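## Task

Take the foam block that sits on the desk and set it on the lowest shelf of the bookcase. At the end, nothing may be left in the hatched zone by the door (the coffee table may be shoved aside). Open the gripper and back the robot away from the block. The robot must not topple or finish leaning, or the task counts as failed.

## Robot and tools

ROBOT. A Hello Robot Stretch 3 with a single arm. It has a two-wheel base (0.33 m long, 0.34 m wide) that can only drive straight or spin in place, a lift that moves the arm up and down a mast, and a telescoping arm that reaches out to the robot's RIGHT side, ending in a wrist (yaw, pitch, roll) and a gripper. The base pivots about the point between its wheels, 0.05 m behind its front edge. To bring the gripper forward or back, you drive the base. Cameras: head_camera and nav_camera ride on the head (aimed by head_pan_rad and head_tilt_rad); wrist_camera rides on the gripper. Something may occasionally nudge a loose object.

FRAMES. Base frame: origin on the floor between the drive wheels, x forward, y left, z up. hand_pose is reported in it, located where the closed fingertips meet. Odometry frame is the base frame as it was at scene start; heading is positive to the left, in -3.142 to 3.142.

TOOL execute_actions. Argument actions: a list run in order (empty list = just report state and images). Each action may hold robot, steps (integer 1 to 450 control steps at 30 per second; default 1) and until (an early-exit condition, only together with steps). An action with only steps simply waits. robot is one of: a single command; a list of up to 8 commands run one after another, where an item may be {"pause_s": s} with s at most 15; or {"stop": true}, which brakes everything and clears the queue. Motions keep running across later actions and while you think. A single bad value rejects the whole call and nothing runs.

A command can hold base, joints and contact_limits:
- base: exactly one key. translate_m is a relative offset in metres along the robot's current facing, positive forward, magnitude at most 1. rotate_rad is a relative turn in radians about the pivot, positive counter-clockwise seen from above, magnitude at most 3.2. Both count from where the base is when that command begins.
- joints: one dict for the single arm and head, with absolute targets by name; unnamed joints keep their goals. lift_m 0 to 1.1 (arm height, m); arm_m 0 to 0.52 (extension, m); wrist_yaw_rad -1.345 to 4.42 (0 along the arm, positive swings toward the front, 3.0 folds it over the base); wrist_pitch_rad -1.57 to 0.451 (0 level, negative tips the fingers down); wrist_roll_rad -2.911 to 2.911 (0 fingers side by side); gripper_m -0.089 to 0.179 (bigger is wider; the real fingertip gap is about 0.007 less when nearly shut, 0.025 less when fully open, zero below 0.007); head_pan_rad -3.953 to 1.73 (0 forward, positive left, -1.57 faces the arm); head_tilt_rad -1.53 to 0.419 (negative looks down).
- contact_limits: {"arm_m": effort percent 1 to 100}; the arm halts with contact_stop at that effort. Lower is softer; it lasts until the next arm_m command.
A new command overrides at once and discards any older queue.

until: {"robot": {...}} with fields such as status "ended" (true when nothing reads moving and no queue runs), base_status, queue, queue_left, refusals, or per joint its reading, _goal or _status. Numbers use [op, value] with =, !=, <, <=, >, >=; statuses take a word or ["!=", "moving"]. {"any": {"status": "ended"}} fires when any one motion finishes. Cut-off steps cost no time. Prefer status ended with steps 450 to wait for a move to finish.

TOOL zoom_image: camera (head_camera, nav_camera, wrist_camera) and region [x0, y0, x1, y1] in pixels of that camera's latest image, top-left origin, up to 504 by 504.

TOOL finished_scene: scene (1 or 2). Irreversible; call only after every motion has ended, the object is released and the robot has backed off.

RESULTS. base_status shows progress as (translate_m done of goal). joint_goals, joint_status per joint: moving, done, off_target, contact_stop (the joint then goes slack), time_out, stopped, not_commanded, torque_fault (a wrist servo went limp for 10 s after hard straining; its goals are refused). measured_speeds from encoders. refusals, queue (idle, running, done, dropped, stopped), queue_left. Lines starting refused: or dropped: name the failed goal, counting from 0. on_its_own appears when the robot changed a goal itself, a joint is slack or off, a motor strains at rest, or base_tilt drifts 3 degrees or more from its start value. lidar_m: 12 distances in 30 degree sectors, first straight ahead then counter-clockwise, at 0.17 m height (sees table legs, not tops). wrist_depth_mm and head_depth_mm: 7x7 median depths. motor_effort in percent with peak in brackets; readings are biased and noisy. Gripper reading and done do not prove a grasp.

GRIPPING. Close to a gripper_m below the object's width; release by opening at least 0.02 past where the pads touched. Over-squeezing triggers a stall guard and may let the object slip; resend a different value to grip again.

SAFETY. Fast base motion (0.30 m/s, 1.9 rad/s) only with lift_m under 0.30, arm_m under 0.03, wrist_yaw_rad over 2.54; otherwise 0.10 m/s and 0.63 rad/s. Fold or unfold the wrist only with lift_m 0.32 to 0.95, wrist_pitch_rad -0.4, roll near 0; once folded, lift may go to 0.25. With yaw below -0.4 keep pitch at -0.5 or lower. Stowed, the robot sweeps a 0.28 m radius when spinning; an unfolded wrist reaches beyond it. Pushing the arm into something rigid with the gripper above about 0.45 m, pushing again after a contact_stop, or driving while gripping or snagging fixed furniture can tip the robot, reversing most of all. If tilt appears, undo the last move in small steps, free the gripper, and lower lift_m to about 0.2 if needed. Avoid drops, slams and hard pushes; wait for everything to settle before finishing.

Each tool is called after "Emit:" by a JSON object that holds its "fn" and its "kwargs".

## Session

Emit:
{"fn": "execute_actions", "kwargs": {"actions": [{"robot":{"joints":{"head_pan_rad":0,"head_tilt_rad":-0.4}},"steps":40}]}}

Emit:
{"fn": "execute_actions", "kwargs": {"actions": [{"robot":{"joints":{"head_pan_rad":-1.57}},"steps":50}]}}

Emit:
{"fn": "execute_actions", "kwargs": {"actions": [{"robot":{"joints":{"head_pan_rad":-3.14}},"steps":50}]}}

Emit:
{"fn": "execute_actions", "kwargs": {"actions": [{"robot":{"joints":{"head_pan_rad":1.57}},"steps":110}]}}

Scene clock: 1.33 s.
robot.base_odometry: x=+0.000 y=+0.000 heading=+0.000 (m, m, rad; robot's odometry frame)
robot.turned_by_wheels: +0.000 (rad since the last result)
robot.turned_by_imu: +0.000 (rad since the last result)
robot.base_tilt: forward=-1.1 right=-0.9 (deg)
robot.lidar_m: 1.89 2.60 2.41 1.96 1.67 1.66 1.89 1.86 1.79 2.48 2.12 1.46
robot.head_depth_mm: 1959 2044 2173 2253 1759 1699 1455 / 2108 2209 2336 2395 1877 1804 1445 / 2308 2444 2578 2363 2112 1816 1434 / 2520 2679 2816 2937 2180 1792 1420 / 2777 2955 3160 3300 2371 1777 1421 / 2741 2986 3169 3302 2355 1758 1411 / 2546 2689 2855 3030 2329 1755 1416
robot.base_status: not_commanded
robot.joint_positions: lift_m=+0.591 arm_m=+0.002 wrist_yaw_rad=+2.949 wrist_pitch_rad=-0.519 wrist_roll_rad=-0.015 gripper_m=+0.037 head_pan_rad=+0.007 head_tilt_rad=-0.395
robot.joint_goals: lift_m=+0.591 arm_m=+0.002 wrist_yaw_rad=+2.949 wrist_pitch_rad=-0.519 wrist_roll_rad=-0.015 gripper_m=+0.037 head_pan_rad=+0.000 head_tilt_rad=-0.400
robot.joint_status: lift_m=not_commanded arm_m=not_commanded wrist_yaw_rad=not_commanded wrist_pitch_rad=not_commanded wrist_roll_rad=not_commanded gripper_m=not_commanded head_pan_rad=done head_tilt_rad=done
robot.measured_speeds: translate_m=+0.000 rotate_rad=+0.000 lift_m=+0.000 arm_m=+0.000 wrist_yaw_rad=+0.000 wrist_pitch_rad=+0.000 wrist_roll_rad=+0.000 head_pan_rad=+0.000 head_tilt_rad=+0.000
robot: refusals=0 queue=done queue_left=0
robot.motor_effort: left_wheel=+0(1) right_wheel=+0(1) lift_m=+32(32) arm_m=+0(0) wrist_yaw_rad=+1(0) wrist_pitch_rad=+6(6) wrist_roll_rad=+1(0) gripper_m=-1(0) head_pan_rad=-3(4) head_tilt_rad=-2(18) (%)
robot.hand_pose: x=+0.0190 y=+0.0597 z=+0.5814 quat_wxyz=(+0.246, +0.692, +0.117, +0.668) (m; robot's base frame)
robot.wrist_depth_mm: - - - - - - - / - - - - - - - / - - - - - - - / - - - - - - - / 904 900 - 878 886 846 869 / 790 791 - 749 732 750 739 / 694 694 665 678 681 670 662
pictures: head_camera (sideways: a quarter turn clockwise sets it upright), nav_camera (sideways: a quarter turn counterclockwise sets it upright), wrist_camera
Images, in order (width x height): head_camera 896x504, nav_camera 672x504, wrist_camera 644x364.

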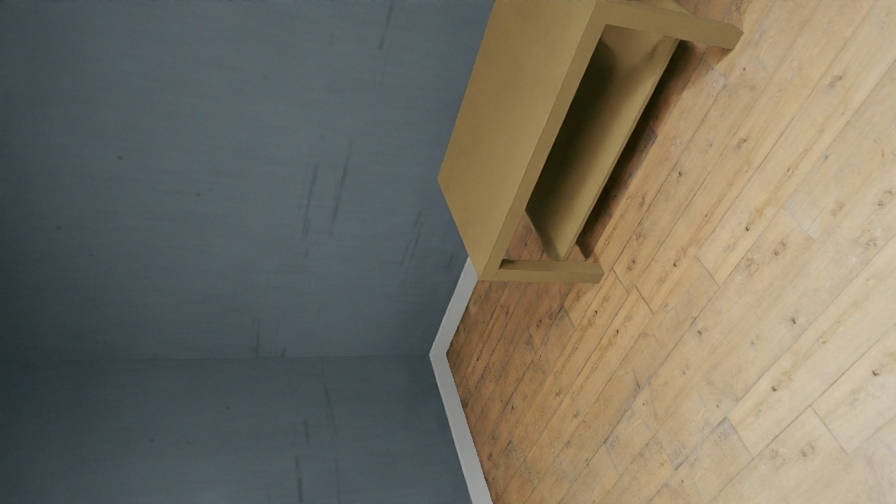

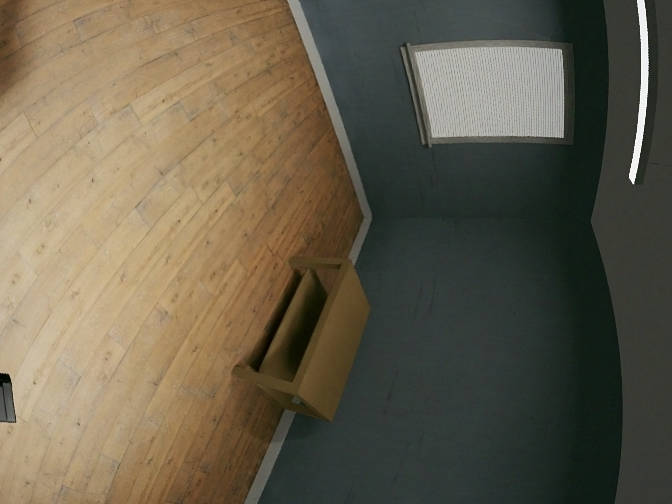

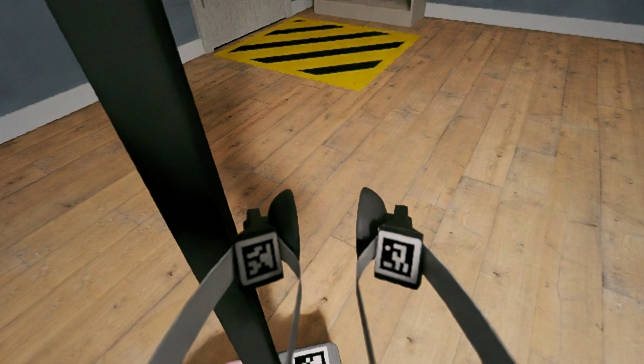

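Scene clock: 3.00 s.
robot.base_odometry: x=+0.000 y=+0.000 heading=+0.000 (m, m, rad; robot's odometry frame)
robot.turned_by_wheels: +0.000 (rad since the last result)
robot.turned_by_imu: +0.000 (rad since the last result)
robot.base_tilt: forward=-1.0 right=-0.9 (deg)
robot.lidar_m: 1.89 2.60 2.40 1.96 1.66 1.66 1.88 1.87 1.80 2.48 2.12 1.46
robot.head_depth_mm: 2051 2156 2264 2284 2344 1827 1450 / 2215 2341 2450 2595 2422 1804 1447 / 2420 2547 2708 2829 2400 1805 1444 / 2596 2767 2936 3077 2404 1795 1426 / 2469 2631 2837 3010 2339 1780 1423 / 2250 2364 2560 2743 2346 1773 1417 / 2046 2170 2292 2467 2340 1758 1400
robot.base_status: not_commanded
robot.joint_positions: lift_m=+0.591 arm_m=+0.002 wrist_yaw_rad=+2.949 wrist_pitch_rad=-0.519 wrist_roll_rad=-0.015 gripper_m=+0.037 head_pan_rad=-1.563 head_tilt_rad=-0.395
robot.joint_goals: lift_m=+0.591 arm_m=+0.002 wrist_yaw_rad=+2.949 wrist_pitch_rad=-0.519 wrist_roll_rad=-0.015 gripper_m=+0.037 head_pan_rad=-1.570 head_tilt_rad=-0.400
robot.joint_status: lift_m=not_commanded arm_m=not_commanded wrist_yaw_rad=not_commanded wrist_pitch_rad=not_commanded wrist_roll_rad=not_commanded gripper_m=not_commanded head_pan_rad=done head_tilt_rad=done
robot.measured_speeds: translate_m=+0.000 rotate_rad=+0.000 lift_m=+0.000 arm_m=+0.000 wrist_yaw_rad=+0.000 wrist_pitch_rad=+0.000 wrist_roll_rad=+0.000 head_pan_rad=+0.000 head_tilt_rad=+0.000
robot: refusals=0 queue=done queue_left=0
robot.motor_effort: left_wheel=+0(1) right_wheel=+1(1) lift_m=+32(32) arm_m=+0(0) wrist_yaw_rad=+2(0) wrist_pitch_rad=+6(6) wrist_roll_rad=+0(1) gripper_m=+0(0) head_pan_rad=-3(42) head_tilt_rad=-1(1) (%)
robot.hand_pose: x=+0.0190 y=+0.0597 z=+0.5814 quat_wxyz=(+0.246, +0.692, +0.117, +0.668) (m; robot's base frame)
robot.wrist_depth_mm: - - - - - - - / - - - - - - - / - - - - - - - / - - - - - - - / 920 887 - 890 888 864 858 / 772 788 - 762 735 758 741 / 701 684 665 684 665 660 651
pictures: head_camera (sideways: a quarter turn clockwise sets it upright), nav_camera (sideways: a quarter turn counterclockwise sets it upright), wrist_camera
Images, in order (width x height): head_camera 896x504, nav_camera 672x504, wrist_camera 644x364.

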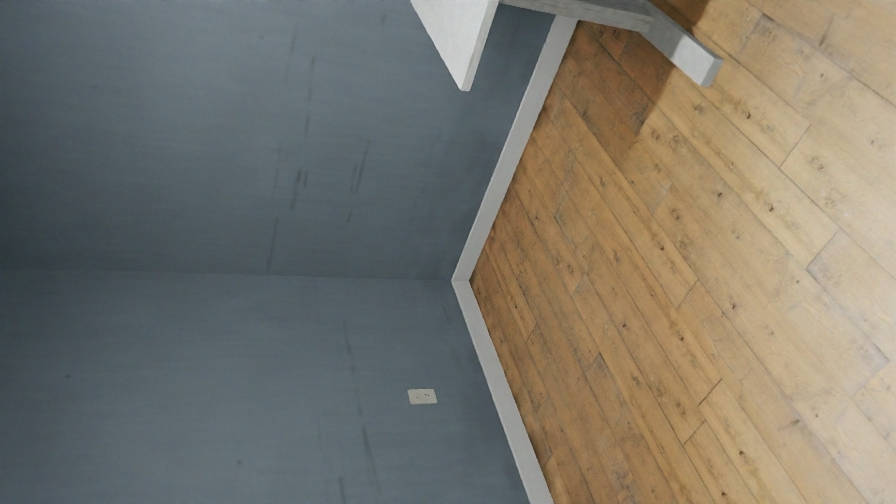

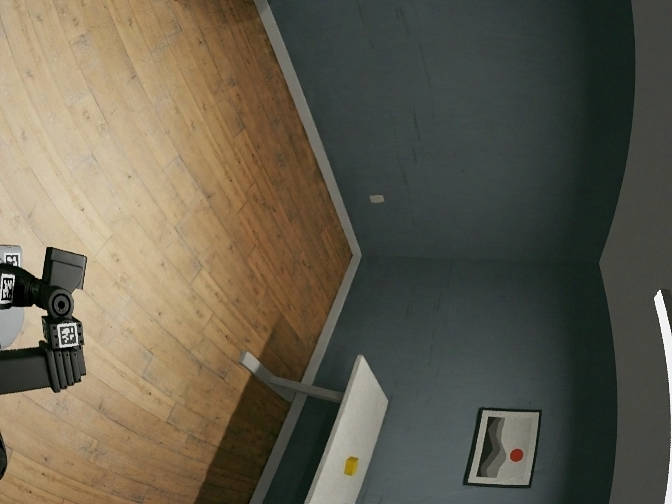

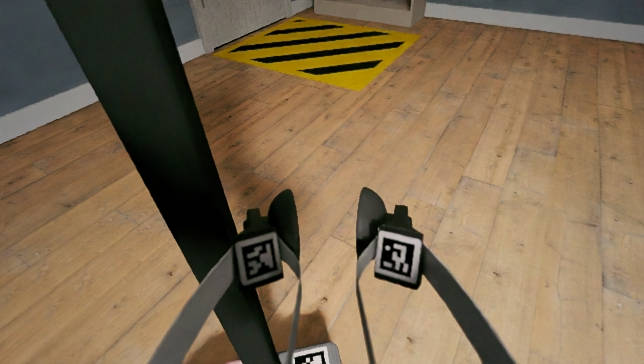

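Scene clock: 4.67 s.
robot.base_odometry: x=+0.000 y=+0.000 heading=+0.000 (m, m, rad; robot's odometry frame)
robot.turned_by_wheels: +0.000 (rad since the last result)
robot.turned_by_imu: +0.000 (rad since the last result)
robot.base_tilt: forward=-1.0 right=-0.8 (deg)
robot.lidar_m: 1.88 2.60 2.41 1.97 1.66 1.66 1.89 1.86 1.79 2.48 2.13 1.47
robot.head_depth_mm: 1543 1616 1698 1790 1885 1825 1457 / 1675 1751 1839 1951 2069 1816 1456 / 1791 1894 2008 2175 2212 1796 1433 / 1969 2062 2223 2364 2403 1802 1434 / 2138 2318 2464 2663 2389 1791 1417 / 2293 2447 2615 2806 2374 1769 1417 / 2139 2281 2382 2556 2333 1764 1412
robot.base_status: not_commanded
robot.joint_positions: lift_m=+0.591 arm_m=+0.002 wrist_yaw_rad=+2.949 wrist_pitch_rad=-0.519 wrist_roll_rad=-0.015 gripper_m=+0.037 head_pan_rad=-3.133 head_tilt_rad=-0.395
robot.joint_goals: lift_m=+0.591 arm_m=+0.002 wrist_yaw_rad=+2.949 wrist_pitch_rad=-0.519 wrist_roll_rad=-0.015 gripper_m=+0.037 head_pan_rad=-3.140 head_tilt_rad=-0.400
robot.joint_status: lift_m=not_commanded arm_m=not_commanded wrist_yaw_rad=not_commanded wrist_pitch_rad=not_commanded wrist_roll_rad=not_commanded gripper_m=not_commanded head_pan_rad=done head_tilt_rad=done
robot.measured_speeds: translate_m=+0.000 rotate_rad=+0.000 lift_m=+0.000 arm_m=+0.000 wrist_yaw_rad=+0.000 wrist_pitch_rad=+0.000 wrist_roll_rad=+0.000 head_pan_rad=+0.000 head_tilt_rad=+0.000
robot: refusals=0 queue=done queue_left=0
robot.motor_effort: left_wheel=+0(1) right_wheel=+0(0) lift_m=+32(32) arm_m=+0(0) wrist_yaw_rad=+0(1) wrist_pitch_rad=+6(6) wrist_roll_rad=+0(0) gripper_m=+1(0) head_pan_rad=-2(42) head_tilt_rad=-1(2) (%)
robot.hand_pose: x=+0.0190 y=+0.0597 z=+0.5814 quat_wxyz=(+0.246, +0.692, +0.117, +0.668) (m; robot's base frame)
robot.wrist_depth_mm: - - - - - - - / - - - - - - - / - - - - - - - / - - - - - - - / 908 901 - 884 882 861 878 / 794 789 - 777 732 756 738 / 698 689 679 681 675 671 665
pictures: head_camera (sideways: a quarter turn clockwise sets it upright), nav_camera (sideways: a quarter turn counterclockwise sets it upright), wrist_camera
Images, in order (width x height): head_camera 896x504, nav_camera 672x504, wrist_camera 644x364.

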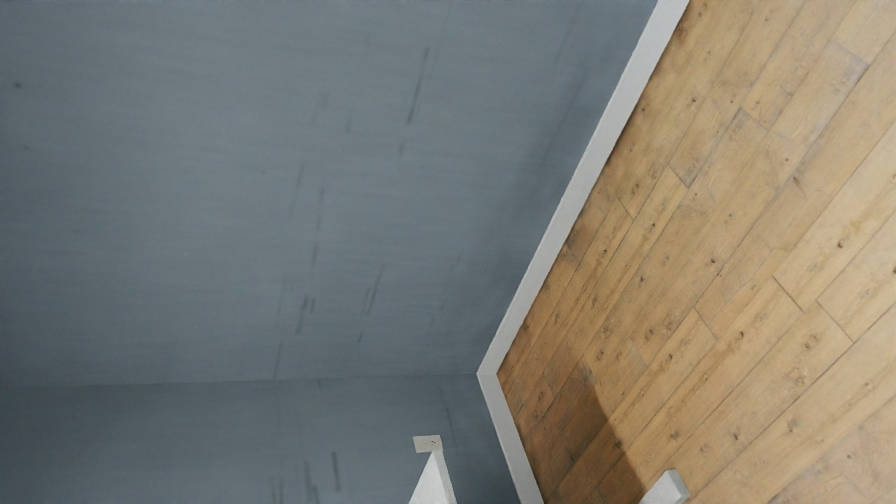

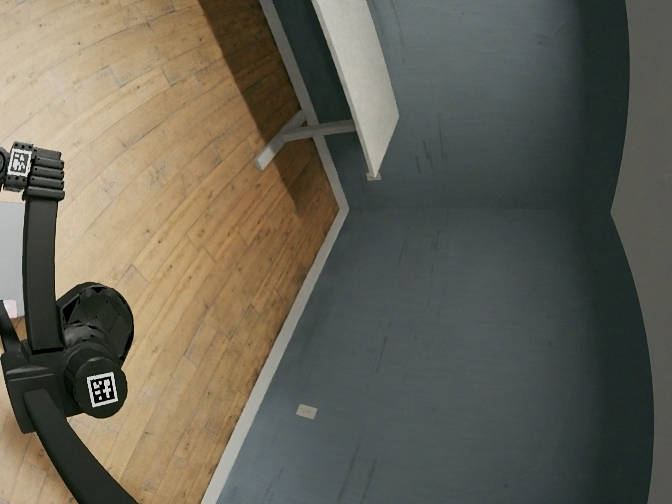

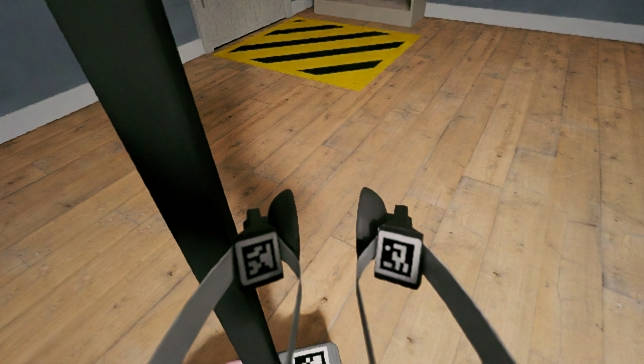

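Scene clock: 8.33 s.
robot.base_odometry: x=+0.000 y=+0.000 heading=+0.000 (m, m, rad; robot's odometry frame)
robot.turned_by_wheels: +0.000 (rad since the last result)
robot.turned_by_imu: -0.001 (rad since the last result)
robot.base_tilt: forward=-1.0 right=-0.8 (deg)
robot.lidar_m: 1.89 2.61 2.40 1.96 1.66 1.66 1.89 1.86 1.79 2.48 2.13 1.46
robot.head_depth_mm: 2408 2535 2608 2763 2427 1826 1450 / 2557 2737 2840 2981 2427 1819 1439 / 2444 2635 2816 2970 2412 1790 1441 / 2131 2296 2495 2744 2388 1809 1433 / 1933 2090 2244 2401 2379 1789 1417 / 1758 1868 1996 2146 2246 1773 1421 / 1627 1717 1822 1940 2050 1746 1406
robot.base_status: not_commanded
robot.joint_positions: lift_m=+0.591 arm_m=+0.002 wrist_yaw_rad=+2.949 wrist_pitch_rad=-0.519 wrist_roll_rad=-0.015 gripper_m=+0.037 head_pan_rad=+1.563 head_tilt_rad=-0.395
robot.joint_goals: lift_m=+0.591 arm_m=+0.002 wrist_yaw_rad=+2.949 wrist_pitch_rad=-0.519 wrist_roll_rad=-0.015 gripper_m=+0.037 head_pan_rad=+1.570 head_tilt_rad=-0.400
robot.joint_status: lift_m=not_commanded arm_m=not_commanded wrist_yaw_rad=not_commanded wrist_pitch_rad=not_commanded wrist_roll_rad=not_commanded gripper_m=not_commanded head_pan_rad=done head_tilt_rad=done
robot.measured_speeds: translate_m=+0.000 rotate_rad=+0.000 lift_m=+0.000 arm_m=+0.000 wrist_yaw_rad=+0.000 wrist_pitch_rad=+0.000 wrist_roll_rad=+0.000 head_pan_rad=+0.000 head_tilt_rad=+0.000
robot: refusals=0 queue=done queue_left=0
robot.motor_effort: left_wheel=+1(0) right_wheel=+0(0) lift_m=+32(32) arm_m=+0(0) wrist_yaw_rad=+0(0) wrist_pitch_rad=+6(7) wrist_roll_rad=+1(0) gripper_m=-1(1) head_pan_rad=+4(38) head_tilt_rad=-1(1) (%)
robot.hand_pose: x=+0.0190 y=+0.0597 z=+0.5814 quat_wxyz=(+0.246, +0.692, +0.117, +0.668) (m; robot's base frame)
robot.wrist_depth_mm: - - - - - - - / - - - - - - - / - - - - - - - / - - - - - - - / 906 900 - 886 889 869 863 / 775 782 - 760 743 751 739 / 700 695 668 685 670 658 664
pictures: head_camera (sideways: a quarter turn clockwise sets it upright), nav_camera (sideways: a quarter turn counterclockwise sets it upright), wrist_camera
Images, in order (width x height): head_camera 896x504, nav_camera 672x504, wrist_camera 644x364.

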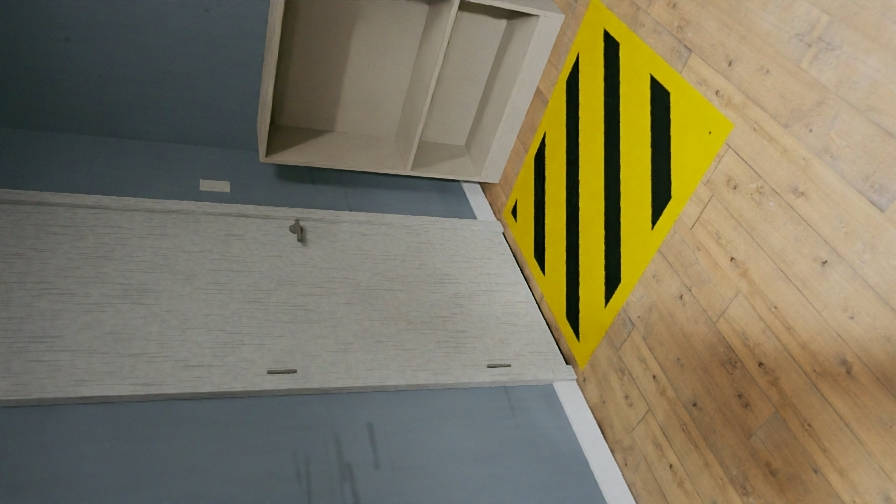

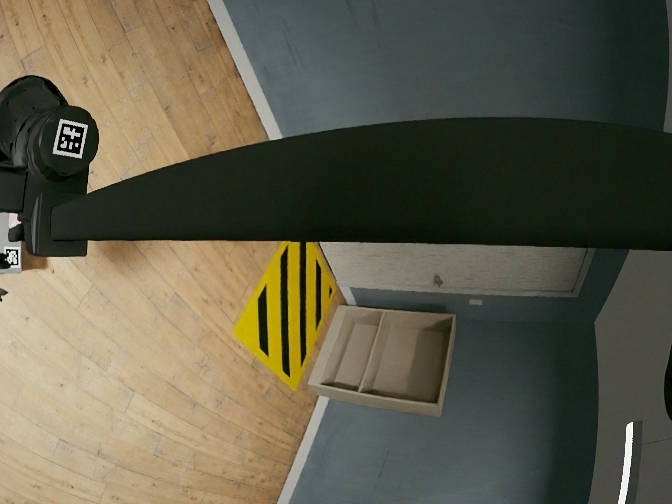

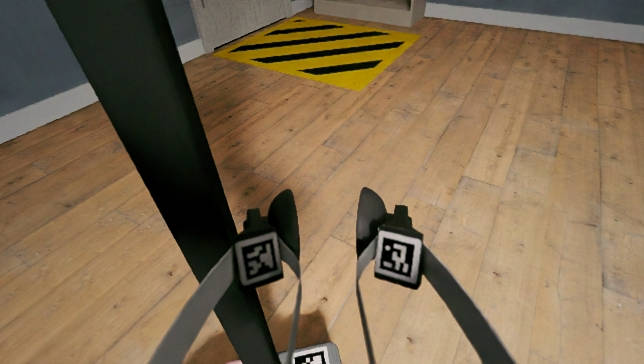

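Emit:
{"fn": "execute_actions", "kwargs": {"actions": [{"robot":{"joints":{"head_pan_rad":-2.35,"head_tilt_rad":-0.3,"lift_m":0.25}},"steps":110}]}}

Scene clock: 14.53 s.
robot.base_odometry: x=+0.000 y=+0.000 heading=+0.000 (m, m, rad; robot's odometry frame)
robot.turned_by_wheels: +0.000 (rad since the last result)
robot.turned_by_imu: -0.002 (rad since the last result)
robot.base_tilt: forward=-0.9 right=-0.8 (deg)
robot.lidar_m: 1.89 2.60 2.40 1.97 1.66 1.66 1.88 1.87 1.80 2.47 2.12 1.46
robot.head_depth_mm: 1941 2045 2169 2258 2453 2031 1568 / 1936 2049 2185 2129 2432 2021 1558 / 1925 2052 2142 2102 2433 2003 1555 / 1915 2036 2147 2068 2421 1981 1553 / 1912 2031 2150 2026 2381 1970 1530 / 1895 1994 2136 1993 2361 1966 1529 / 1893 1983 2111 1959 2303 1920 1518
robot.base_status: not_commanded
robot.joint_positions: lift_m=+0.250 arm_m=+0.002 wrist_yaw_rad=+2.949 wrist_pitch_rad=-0.519 wrist_roll_rad=-0.015 gripper_m=+0.037 head_pan_rad=-2.343 head_tilt_rad=-0.310
robot.joint_goals: lift_m=+0.250 arm_m=+0.002 wrist_yaw_rad=+2.949 wrist_pitch_rad=-0.519 wrist_roll_rad=-0.015 gripper_m=+0.037 head_pan_rad=-2.350 head_tilt_rad=-0.300
robot.joint_status: lift_m=moving arm_m=not_commanded wrist_yaw_rad=not_commanded wrist_pitch_rad=not_commanded wrist_roll_rad=not_commanded gripper_m=not_commanded head_pan_rad=done head_tilt_rad=done
robot.measured_speeds: translate_m=+0.000 rotate_rad=+0.000 lift_m=-0.001 arm_m=+0.000 wrist_yaw_rad=+0.000 wrist_pitch_rad=+0.000 wrist_roll_rad=+0.000 head_pan_rad=+0.000 head_tilt_rad=+0.000
robot: refusals=0 queue=running queue_left=0
robot.motor_effort: left_wheel=+0(0) right_wheel=+0(1) lift_m=+23(35) arm_m=+0(0) wrist_yaw_rad=-1(0) wrist_pitch_rad=+6(7) wrist_roll_rad=+0(0) gripper_m=+0(0) head_pan_rad=-4(42) head_tilt_rad=+3(11) (%)
robot.hand_pose: x=+0.0190 y=+0.0597 z=+0.2410 quat_wxyz=(+0.246, +0.692, +0.117, +0.668) (m; robot's base frame)
robot.wrist_depth_mm: - - - - - - - / 884 - 865 821 834 805 794 / 700 663 665 660 651 639 637 / 562 557 544 562 534 525 519 / 479 - - - 470 449 445 / - - - - 388 394 388 / - - - - 351 347 345
pictures: head_camera (sideways: a quarter turn clockwise sets it upright), nav_camera (sideways: a quarter turn counterclockwise sets it upright), wrist_camera
Images, in order (width x height): head_camera 896x504, nav_camera 672x504, wrist_camera 644x364.

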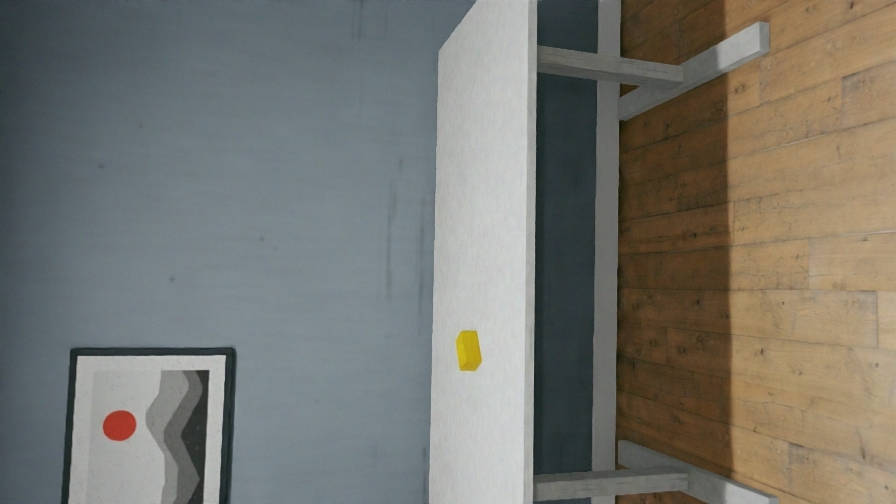

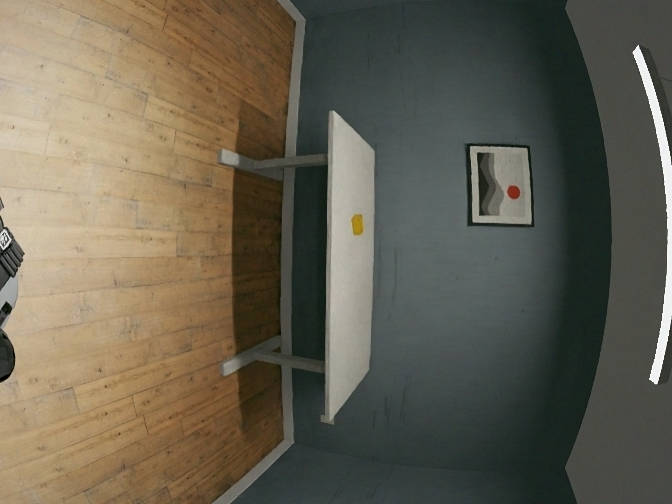

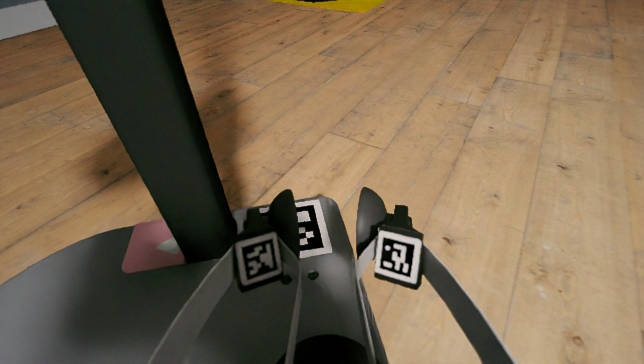

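Emit:
{"fn": "execute_actions", "kwargs": {"actions": [{"robot":[{"base":{"rotate_rad":-2.32}},{"base":{"translate_m":1.0}},{"base":{"translate_m":0.1}},{"base":{"rotate_rad":1.57}},{"base":{"translate_m":0.37},"joints":{"head_pan_rad":-1.57,"head_tilt_rad":-0.5}},{"joints":{"lift_m":1.08}},{"joints":{"wrist_yaw_rad":0,"wrist_pitch_rad":-0.4,"gripper_m":0.15}}],"steps":450,"until":{"robot":{"status":"ended"}}},{"steps":450,"until":{"robot":{"status":"ended"}}}]}}

Scene clock: 45.90 s.
robot.base_odometry: x=-0.478 y=-1.058 heading=-0.750 (m, m, rad; robot's odometry frame)
robot.turned_by_wheels: -0.750 (rad since the last result)
robot.turned_by_imu: -0.762 (rad since the last result)
robot.base_tilt: forward=-1.1 right=-0.8 (deg)
robot.lidar_m: 1.72 1.79 1.83 3.69 2.91 2.13 2.05 1.24 1.14 0.63 0.64 1.55
robot.head_depth_mm: 909 976 - - - - 567 / 907 969 - - - - - / 883 966 - - - - - / 889 987 1048 1141 - - 572 / 902 983 1071 1151 859 711 584 / 902 979 1070 1161 867 707 582 / 901 980 1069 1165 894 702 578
robot.base_status: done (translate_m +0.3700 of +0.3700)
robot.joint_positions: lift_m=+1.080 arm_m=+0.002 wrist_yaw_rad=+0.003 wrist_pitch_rad=-0.419 wrist_roll_rad=-0.015 gripper_m=+0.150 head_pan_rad=-1.577 head_tilt_rad=-0.493
robot.joint_goals: lift_m=+1.080 arm_m=+0.002 wrist_yaw_rad=+0.000 wrist_pitch_rad=-0.400 wrist_roll_rad=-0.015 gripper_m=+0.150 head_pan_rad=-1.570 head_tilt_rad=-0.500
robot.joint_status: lift_m=done arm_m=not_commanded wrist_yaw_rad=done wrist_pitch_rad=done wrist_roll_rad=not_commanded gripper_m=done head_pan_rad=done head_tilt_rad=done
robot.measured_speeds: translate_m=+0.000 rotate_rad=+0.000 lift_m=+0.000 arm_m=+0.000 wrist_yaw_rad=+0.000 wrist_pitch_rad=+0.000 wrist_roll_rad=+0.000 head_pan_rad=+0.000 head_tilt_rad=+0.000
robot: refusals=0 queue=done queue_left=0
robot.motor_effort: left_wheel=-1(12) right_wheel=+3(8) lift_m=+39(40) arm_m=+0(0) wrist_yaw_rad=-5(5) wrist_pitch_rad=+9(10) wrist_roll_rad=+0(0) gripper_m=+1(82) head_pan_rad=+4(39) head_tilt_rad=-1(13) (%)
robot.hand_pose: x=-0.0209 y=-0.3712 z=+1.0921 quat_wxyz=(+0.697, +0.149, -0.686, -0.145) (m; robot's base frame)
robot.wrist_depth_mm: 762 767 772 762 755 750 755 / 826 825 850 828 821 830 822 / 913 899 918 915 918 904 886 / - - 819 812 799 783 782 / - - 676 660 648 - 638 / - 557 565 568 535 536 546 / - 525 498 493 485 479 476
pictures: head_camera (sideways: a quarter turn clockwise sets it upright), nav_camera (sideways: a quarter turn counterclockwise sets it upright), wrist_camera
Images, in order (width x height): head_camera 896x504, nav_camera 672x504, wrist_camera 644x364.

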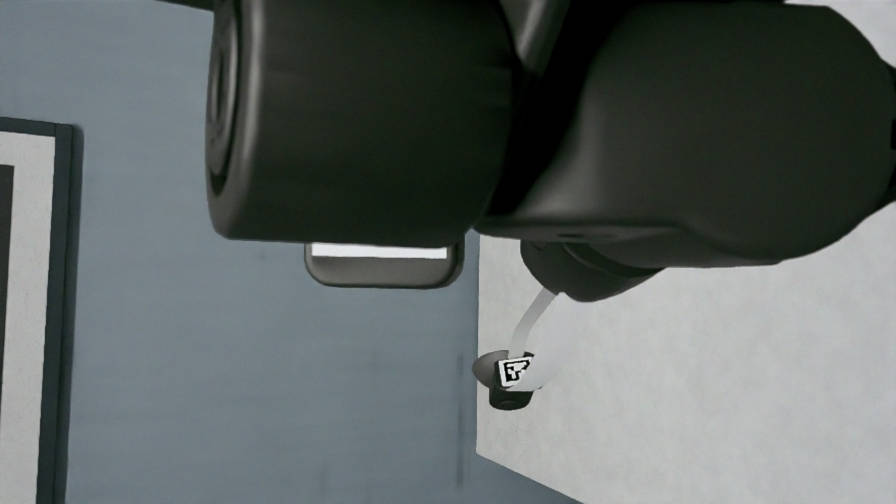

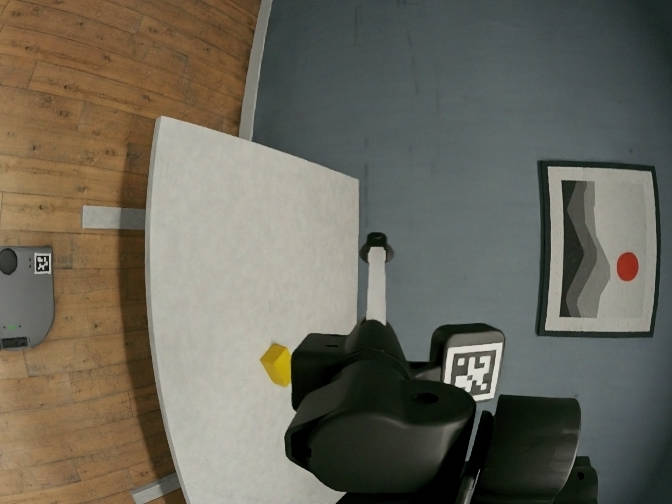

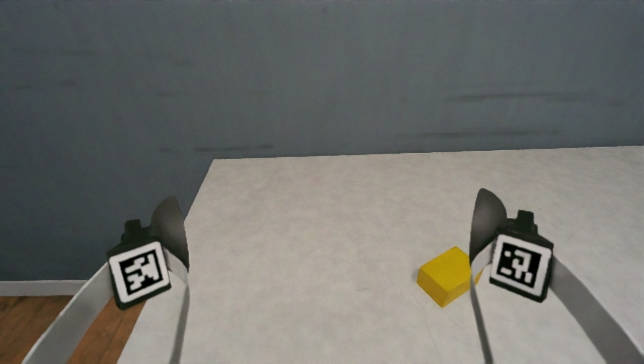

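Emit:
{"fn": "execute_actions", "kwargs": {"actions": [{"robot":{"base":{"translate_m":-0.11},"joints":{"lift_m":1.02,"arm_m":0.1}},"steps":150,"until":{"robot":{"status":"ended"}}}]}}

Scene clock: 55.00 s.
robot.base_odometry: x=-0.559 y=-0.983 heading=-0.750 (m, m, rad; robot's odometry frame)
robot.turned_by_wheels: +0.000 (rad since the last result)
robot.turned_by_imu: -0.001 (rad since the last result)
robot.base_tilt: forward=-1.0 right=-0.9 (deg)
robot.lidar_m: 1.83 1.90 1.88 3.69 2.74 2.01 1.95 1.15 1.13 1.09 0.66 1.56
robot.head_depth_mm: 908 989 1052 - - 704 596 / 907 986 1044 - - 702 594 / 908 985 1063 - - 694 590 / 886 983 1062 - - 692 587 / 905 983 1069 1147 872 711 584 / 906 984 1072 1147 899 707 581 / 899 978 1074 1142 894 701 577
robot.base_status: done (translate_m -0.1100 of -0.1100)
robot.joint_positions: lift_m=+1.020 arm_m=+0.100 wrist_yaw_rad=+0.002 wrist_pitch_rad=-0.419 wrist_roll_rad=-0.015 gripper_m=+0.150 head_pan_rad=-1.577 head_tilt_rad=-0.494
robot.joint_goals: lift_m=+1.020 arm_m=+0.100 wrist_yaw_rad=+0.000 wrist_pitch_rad=-0.400 wrist_roll_rad=-0.015 gripper_m=+0.150 head_pan_rad=-1.570 head_tilt_rad=-0.500
robot.joint_status: lift_m=done arm_m=done wrist_yaw_rad=done wrist_pitch_rad=done wrist_roll_rad=not_commanded gripper_m=done head_pan_rad=done head_tilt_rad=done
robot.measured_speeds: translate_m=+0.000 rotate_rad=+0.000 lift_m=+0.000 arm_m=+0.000 wrist_yaw_rad=+0.000 wrist_pitch_rad=+0.000 wrist_roll_rad=+0.000 head_pan_rad=+0.000 head_tilt_rad=+0.000
robot: refusals=0 queue=done queue_left=0
robot.motor_effort: left_wheel=-1(7) right_wheel=+3(2) lift_m=+24(39) arm_m=+3(3) wrist_yaw_rad=-2(3) wrist_pitch_rad=+9(9) wrist_roll_rad=+0(0) gripper_m=+0(0) head_pan_rad=+4(3) head_tilt_rad=-2(2) (%)
robot.hand_pose: x=-0.0212 y=-0.4689 z=+1.0328 quat_wxyz=(+0.697, +0.149, -0.686, -0.146) (m; robot's base frame)
robot.wrist_depth_mm: 677 677 671 673 661 671 664 / 733 740 742 733 732 725 723 / 808 820 812 816 820 808 781 / 917 880 721 705 693 693 691 / - 636 588 583 576 - 564 / - 471 502 497 460 476 481 / 464 433 438 431 416 422 417
pictures: head_camera (sideways: a quarter turn clockwise sets it upright), nav_camera (sideways: a quarter turn counterclockwise sets it upright), wrist_camera
Images, in order (width x height): head_camera 896x504, nav_camera 672x504, wrist_camera 644x364.

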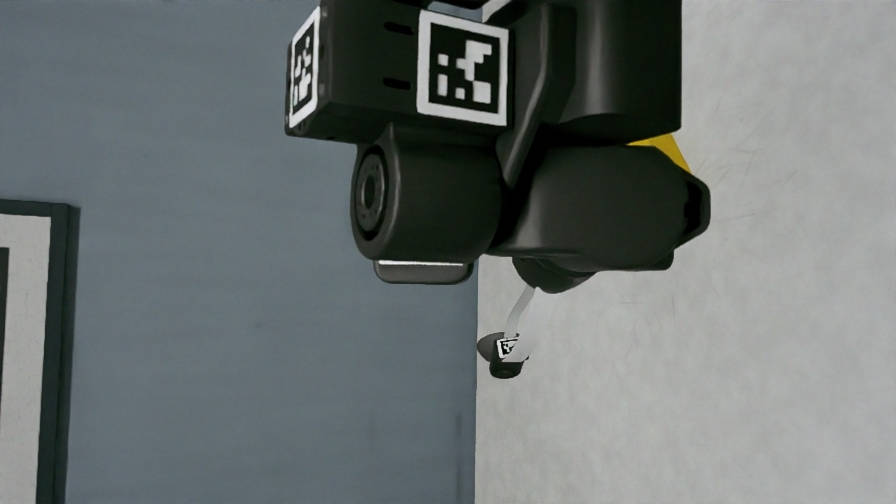

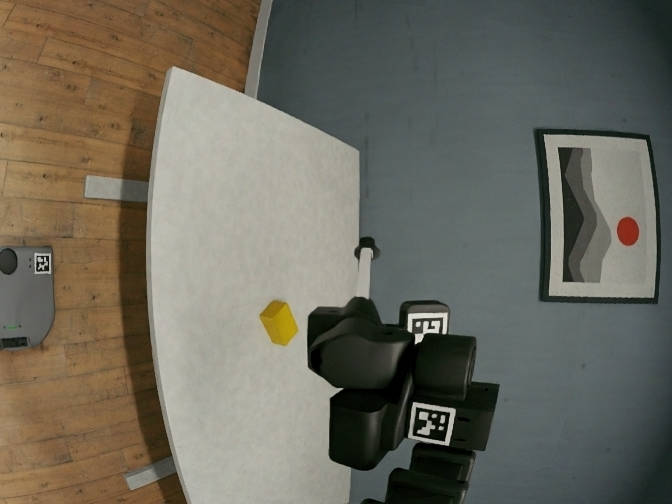

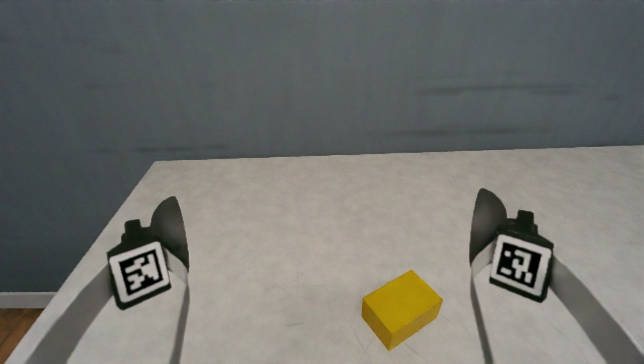

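Emit:
{"fn": "execute_actions", "kwargs": {"actions": [{"robot":{"base":{"translate_m":-0.07},"joints":{"lift_m":0.86,"arm_m":0.14}},"steps":150,"until":{"robot":{"status":"ended"}}}]}}

Scene clock: 61.33 s.
robot.base_odometry: x=-0.610 y=-0.935 heading=-0.750 (m, m, rad; robot's odometry frame)
robot.turned_by_wheels: +0.000 (rad since the last result)
robot.turned_by_imu: -0.001 (rad since the last result)
robot.base_tilt: forward=-1.1 right=-0.8 (deg)
robot.lidar_m: 1.90 1.97 1.92 3.60 2.65 1.94 1.88 1.09 1.13 1.09 0.69 1.55
robot.head_depth_mm: 903 987 1082 1172 958 - - / 906 986 1081 1154 970 - 562 / 906 988 1076 1153 964 - 560 / 904 984 1078 1152 974 - 558 / 907 978 1075 1151 909 689 584 / 900 979 1067 1145 899 708 581 / 900 977 1067 1142 894 700 578
robot.base_status: done (translate_m -0.0700 of -0.0700)
robot.joint_positions: lift_m=+0.860 arm_m=+0.140 wrist_yaw_rad=+0.002 wrist_pitch_rad=-0.419 wrist_roll_rad=-0.015 gripper_m=+0.150 head_pan_rad=-1.577 head_tilt_rad=-0.494
robot.joint_goals: lift_m=+0.860 arm_m=+0.140 wrist_yaw_rad=+0.000 wrist_pitch_rad=-0.400 wrist_roll_rad=-0.015 gripper_m=+0.150 head_pan_rad=-1.570 head_tilt_rad=-0.500
robot.joint_status: lift_m=done arm_m=done wrist_yaw_rad=done wrist_pitch_rad=done wrist_roll_rad=not_commanded gripper_m=done head_pan_rad=done head_tilt_rad=done
robot.measured_speeds: translate_m=+0.000 rotate_rad=+0.000 lift_m=+0.000 arm_m=+0.000 wrist_yaw_rad=+0.000 wrist_pitch_rad=+0.000 wrist_roll_rad=+0.000 head_pan_rad=+0.000 head_tilt_rad=+0.000
robot: refusals=0 queue=done queue_left=0
robot.motor_effort: left_wheel=-2(6) right_wheel=+2(3) lift_m=+24(22) arm_m=+3(3) wrist_yaw_rad=-2(3) wrist_pitch_rad=+9(8) wrist_roll_rad=+1(0) gripper_m=+0(1) head_pan_rad=+3(4) head_tilt_rad=-2(2) (%)
robot.hand_pose: x=-0.0212 y=-0.5090 z=+0.8729 quat_wxyz=(+0.697, +0.149, -0.686, -0.146) (m; robot's base frame)
robot.wrist_depth_mm: 642 631 627 631 632 641 631 / 682 693 693 690 690 671 679 / 745 586 578 563 563 559 548 / 461 458 453 445 445 438 434 / 380 397 374 327 348 - 354 / 324 300 315 296 303 296 303 / 281 274 273 270 269 267 265
pictures: head_camera (sideways: a quarter turn clockwise sets it upright), nav_camera (sideways: a quarter turn counterclockwise sets it upright), wrist_camera
Images, in order (width x height): head_camera 896x504, nav_camera 672x504, wrist_camera 644x364.

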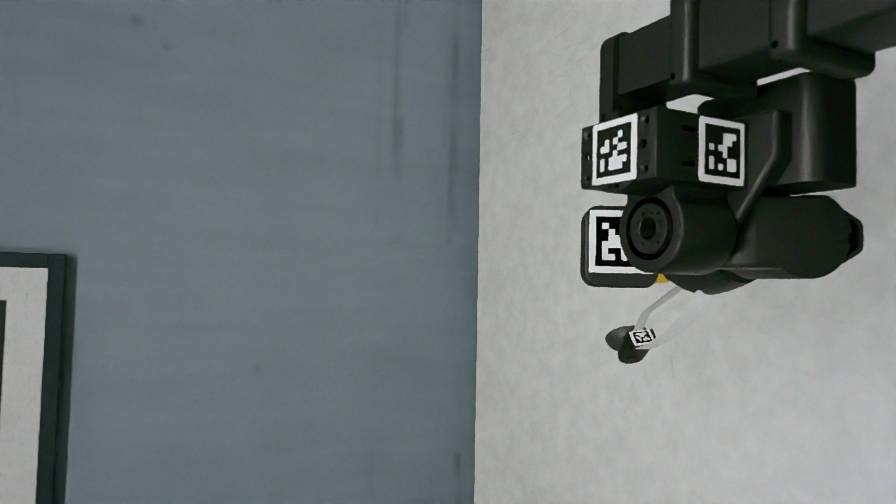

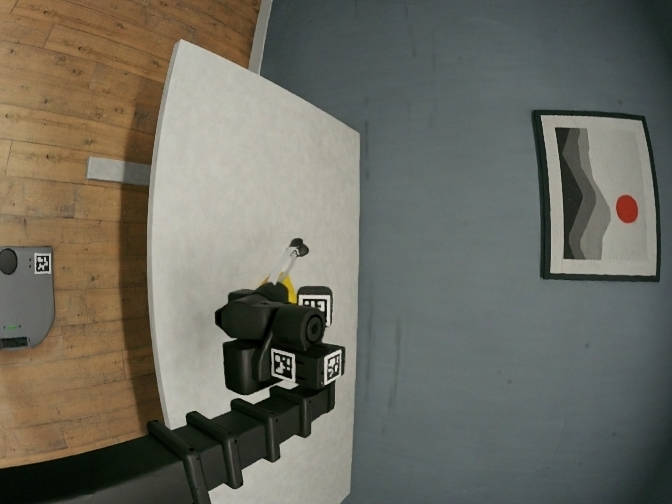

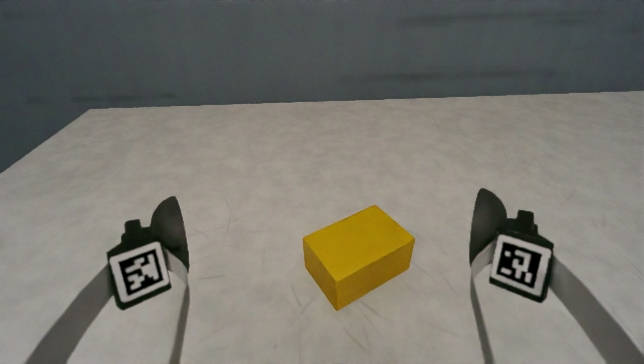

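Emit:
{"fn": "execute_actions", "kwargs": {"actions": [{"robot":[{"joints":{"arm_m":0.23,"lift_m":0.77}},{"joints":{"arm_m":0.28}},{"joints":{"gripper_m":-0.02}},{"joints":{"lift_m":0.9}},{"joints":{"arm_m":0.0}}],"steps":450,"until":{"robot":{"status":"ended"}}}]}}

Scene clock: 75.67 s.
robot.base_odometry: x=-0.610 y=-0.935 heading=-0.750 (m, m, rad; robot's odometry frame)
robot.turned_by_wheels: +0.000 (rad since the last result)
robot.turned_by_imu: -0.004 (rad since the last result)
robot.base_tilt: forward=-1.1 right=-0.8 (deg)
robot.lidar_m: 1.90 1.97 1.93 3.61 2.65 1.95 1.88 1.09 1.13 1.09 0.69 1.55
robot.head_depth_mm: 908 987 1084 1176 935 728 - / 907 985 1079 1163 928 724 - / 906 984 1079 1153 919 741 606 / 906 980 1073 1162 911 713 - / 905 977 1073 1147 907 709 585 / 899 980 1074 1147 901 707 581 / 901 976 1071 1146 892 704 578
robot.base_status: done (translate_m -0.0700 of -0.0700)
robot.joint_positions: lift_m=+0.900 arm_m=+0.002 wrist_yaw_rad=+0.001 wrist_pitch_rad=-0.414 wrist_roll_rad=-0.015 gripper_m=-0.020 head_pan_rad=-1.577 head_tilt_rad=-0.494
robot.joint_goals: lift_m=+0.900 arm_m=+0.000 wrist_yaw_rad=+0.000 wrist_pitch_rad=-0.400 wrist_roll_rad=-0.015 gripper_m=-0.020 head_pan_rad=-1.570 head_tilt_rad=-0.500
robot.joint_status: lift_m=done arm_m=done wrist_yaw_rad=done wrist_pitch_rad=done wrist_roll_rad=not_commanded gripper_m=done head_pan_rad=done head_tilt_rad=done
robot.measured_speeds: translate_m=+0.000 rotate_rad=+0.000 lift_m=+0.000 arm_m=+0.000 wrist_yaw_rad=+0.000 wrist_pitch_rad=+0.000 wrist_roll_rad=+0.000 head_pan_rad=+0.000 head_tilt_rad=+0.000
robot: refusals=0 queue=done queue_left=0
robot.motor_effort: left_wheel=-1(2) right_wheel=+1(2) lift_m=+39(40) arm_m=-2(3) wrist_yaw_rad=-1(3) wrist_pitch_rad=+7(9) wrist_roll_rad=+1(0) gripper_m=-6(83) head_pan_rad=+4(3) head_tilt_rad=-2(2) (%)
robot.hand_pose: x=-0.0213 y=-0.3722 z=+0.9132 quat_wxyz=(+0.698, +0.147, -0.686, -0.144) (m; robot's base frame)
robot.wrist_depth_mm: 759 766 765 754 746 752 750 / 819 821 829 810 826 809 805 / 920 685 674 660 654 647 635 / 563 527 527 517 508 506 498 / 440 433 431 - 417 416 411 / 368 366 362 347 355 352 351 / 319 317 313 314 309 306 303
pictures: head_camera (sideways: a quarter turn clockwise sets it upright), nav_camera (sideways: a quarter turn counterclockwise sets it upright), wrist_camera
Images, in order (width x height): head_camera 896x504, nav_camera 672x504, wrist_camera 644x364.

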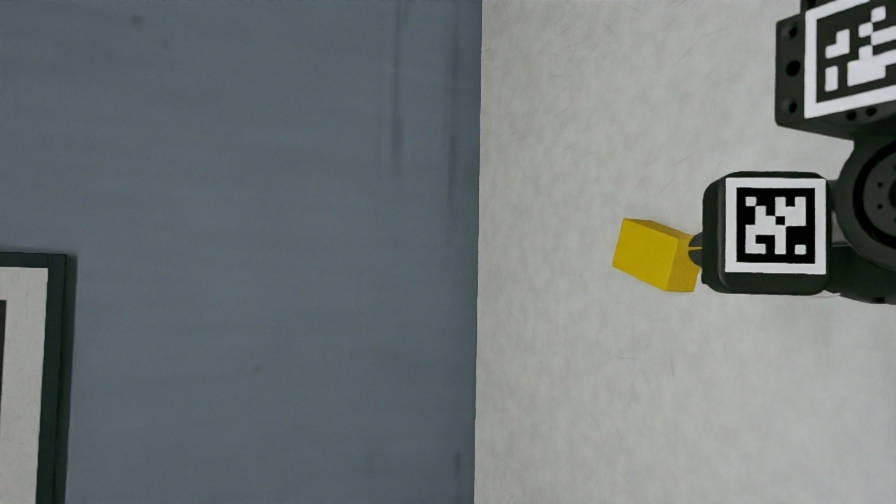

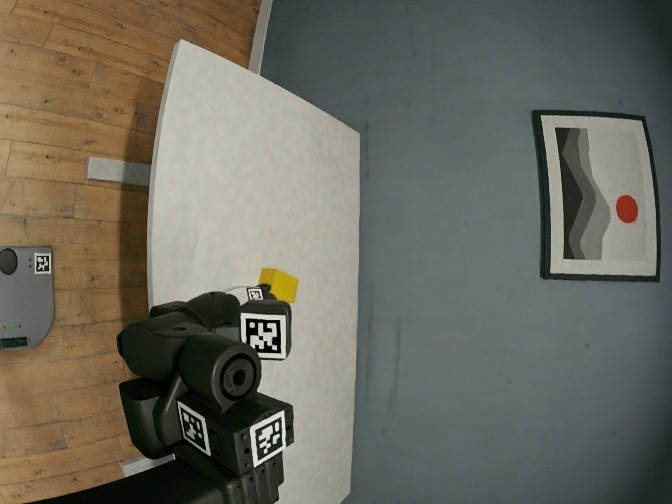

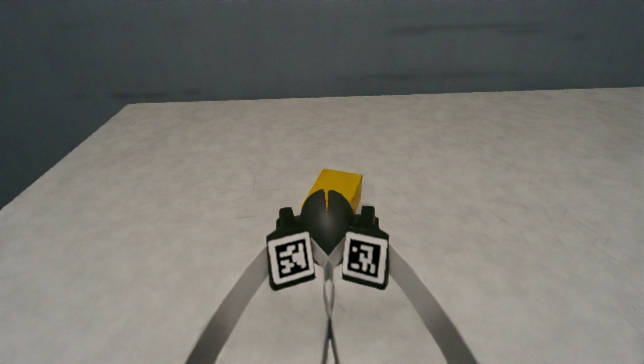

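Emit:
{"fn": "execute_actions", "kwargs": {"actions": [{"robot":[{"joints":{"lift_m":0.775}},{"joints":{"gripper_m":0.12}},{"joints":{"arm_m":0.05}},{"joints":{"gripper_m":-0.02}},{"joints":{"lift_m":0.9}}],"steps":450,"until":{"robot":{"status":"ended"}}}]}}

Scene clock: 116.63 s.
robot.base_odometry: x=-0.610 y=-0.935 heading=-0.750 (m, m, rad; robot's odometry frame)
robot.turned_by_wheels: +0.000 (rad since the last result)
robot.turned_by_imu: -0.005 (rad since the last result)
robot.base_tilt: forward=-1.1 right=-0.9 (deg)
robot.lidar_m: 1.90 1.98 1.93 3.60 2.66 1.94 1.87 1.09 1.13 1.09 0.69 1.55
robot.head_depth_mm: 908 987 1082 1181 941 730 596 / 909 984 1079 1165 926 724 607 / 904 984 1078 1159 922 720 605 / 901 983 1070 1151 917 702 - / 903 979 1073 1148 906 709 584 / 905 980 1073 1147 899 707 581 / 898 979 1071 1141 895 703 579
robot.base_status: done (translate_m -0.0700 of -0.0700)
robot.joint_positions: lift_m=+0.775 arm_m=+0.050 wrist_yaw_rad=+0.001 wrist_pitch_rad=-0.415 wrist_roll_rad=-0.015 gripper_m=-0.020 head_pan_rad=-1.577 head_tilt_rad=-0.494
robot.joint_goals: lift_m=+0.775 arm_m=+0.050 wrist_yaw_rad=+0.000 wrist_pitch_rad=-0.400 wrist_roll_rad=-0.015 gripper_m=-0.020 head_pan_rad=-1.570 head_tilt_rad=-0.500
robot.joint_status: lift_m=done arm_m=done wrist_yaw_rad=done wrist_pitch_rad=done wrist_roll_rad=not_commanded gripper_m=moving head_pan_rad=done head_tilt_rad=done
robot.measured_speeds: translate_m=+0.000 rotate_rad=+0.000 lift_m=+0.000 arm_m=+0.000 wrist_yaw_rad=+0.000 wrist_pitch_rad=+0.000 wrist_roll_rad=+0.000 head_pan_rad=+0.000 head_tilt_rad=+0.000
robot: refusals=0 queue=running queue_left=1
robot.motor_effort: left_wheel=-1(1) right_wheel=+1(2) lift_m=+24(41) arm_m=+3(3) wrist_yaw_rad=-1(1) wrist_pitch_rad=+7(7) wrist_roll_rad=+1(0) gripper_m=-6(84) head_pan_rad=+4(4) head_tilt_rad=-2(2) (%)
robot.hand_pose: x=-0.0213 y=-0.4195 z=+0.7887 quat_wxyz=(+0.698, +0.147, -0.686, -0.144) (m; robot's base frame)
robot.wrist_depth_mm: 714 713 718 707 698 703 693 / 767 581 572 556 540 528 519 / 418 409 409 318 395 384 379 / 322 318 315 302 307 302 297 / 261 258 257 - 251 248 243 / 220 219 217 208 212 211 209 / 191 189 187 186 185 183 182
pictures: head_camera (sideways: a quarter turn clockwise sets it upright), nav_camera (sideways: a quarter turn counterclockwise sets it upright), wrist_camera
Images, in order (width x height): head_camera 896x504, nav_camera 672x504, wrist_camera 644x364.

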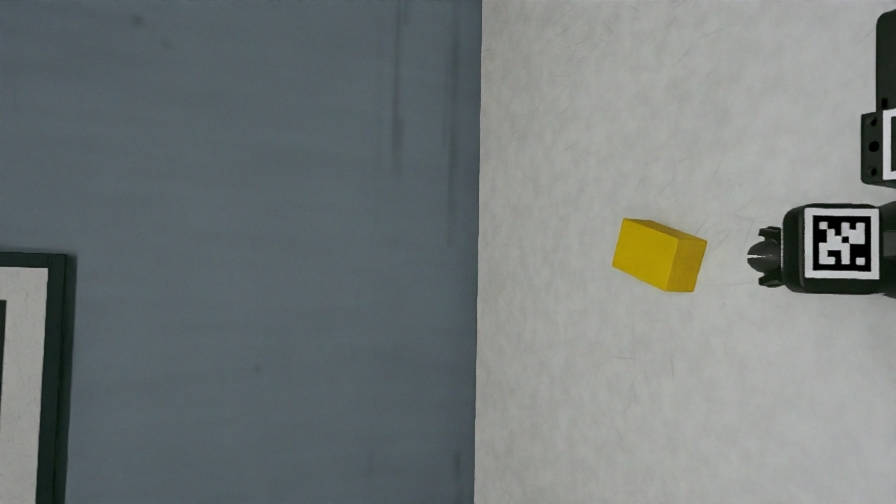

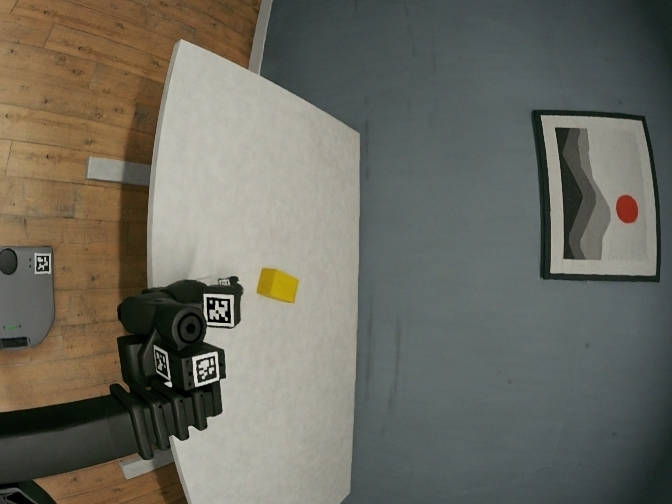

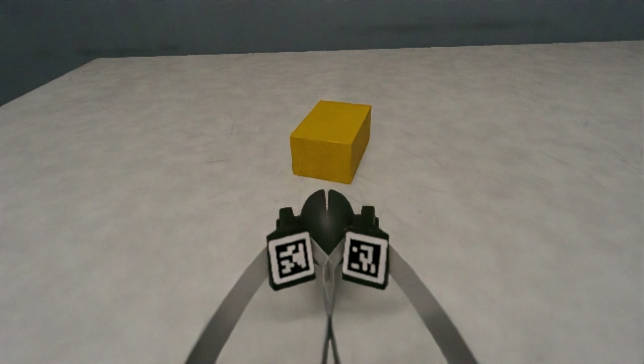

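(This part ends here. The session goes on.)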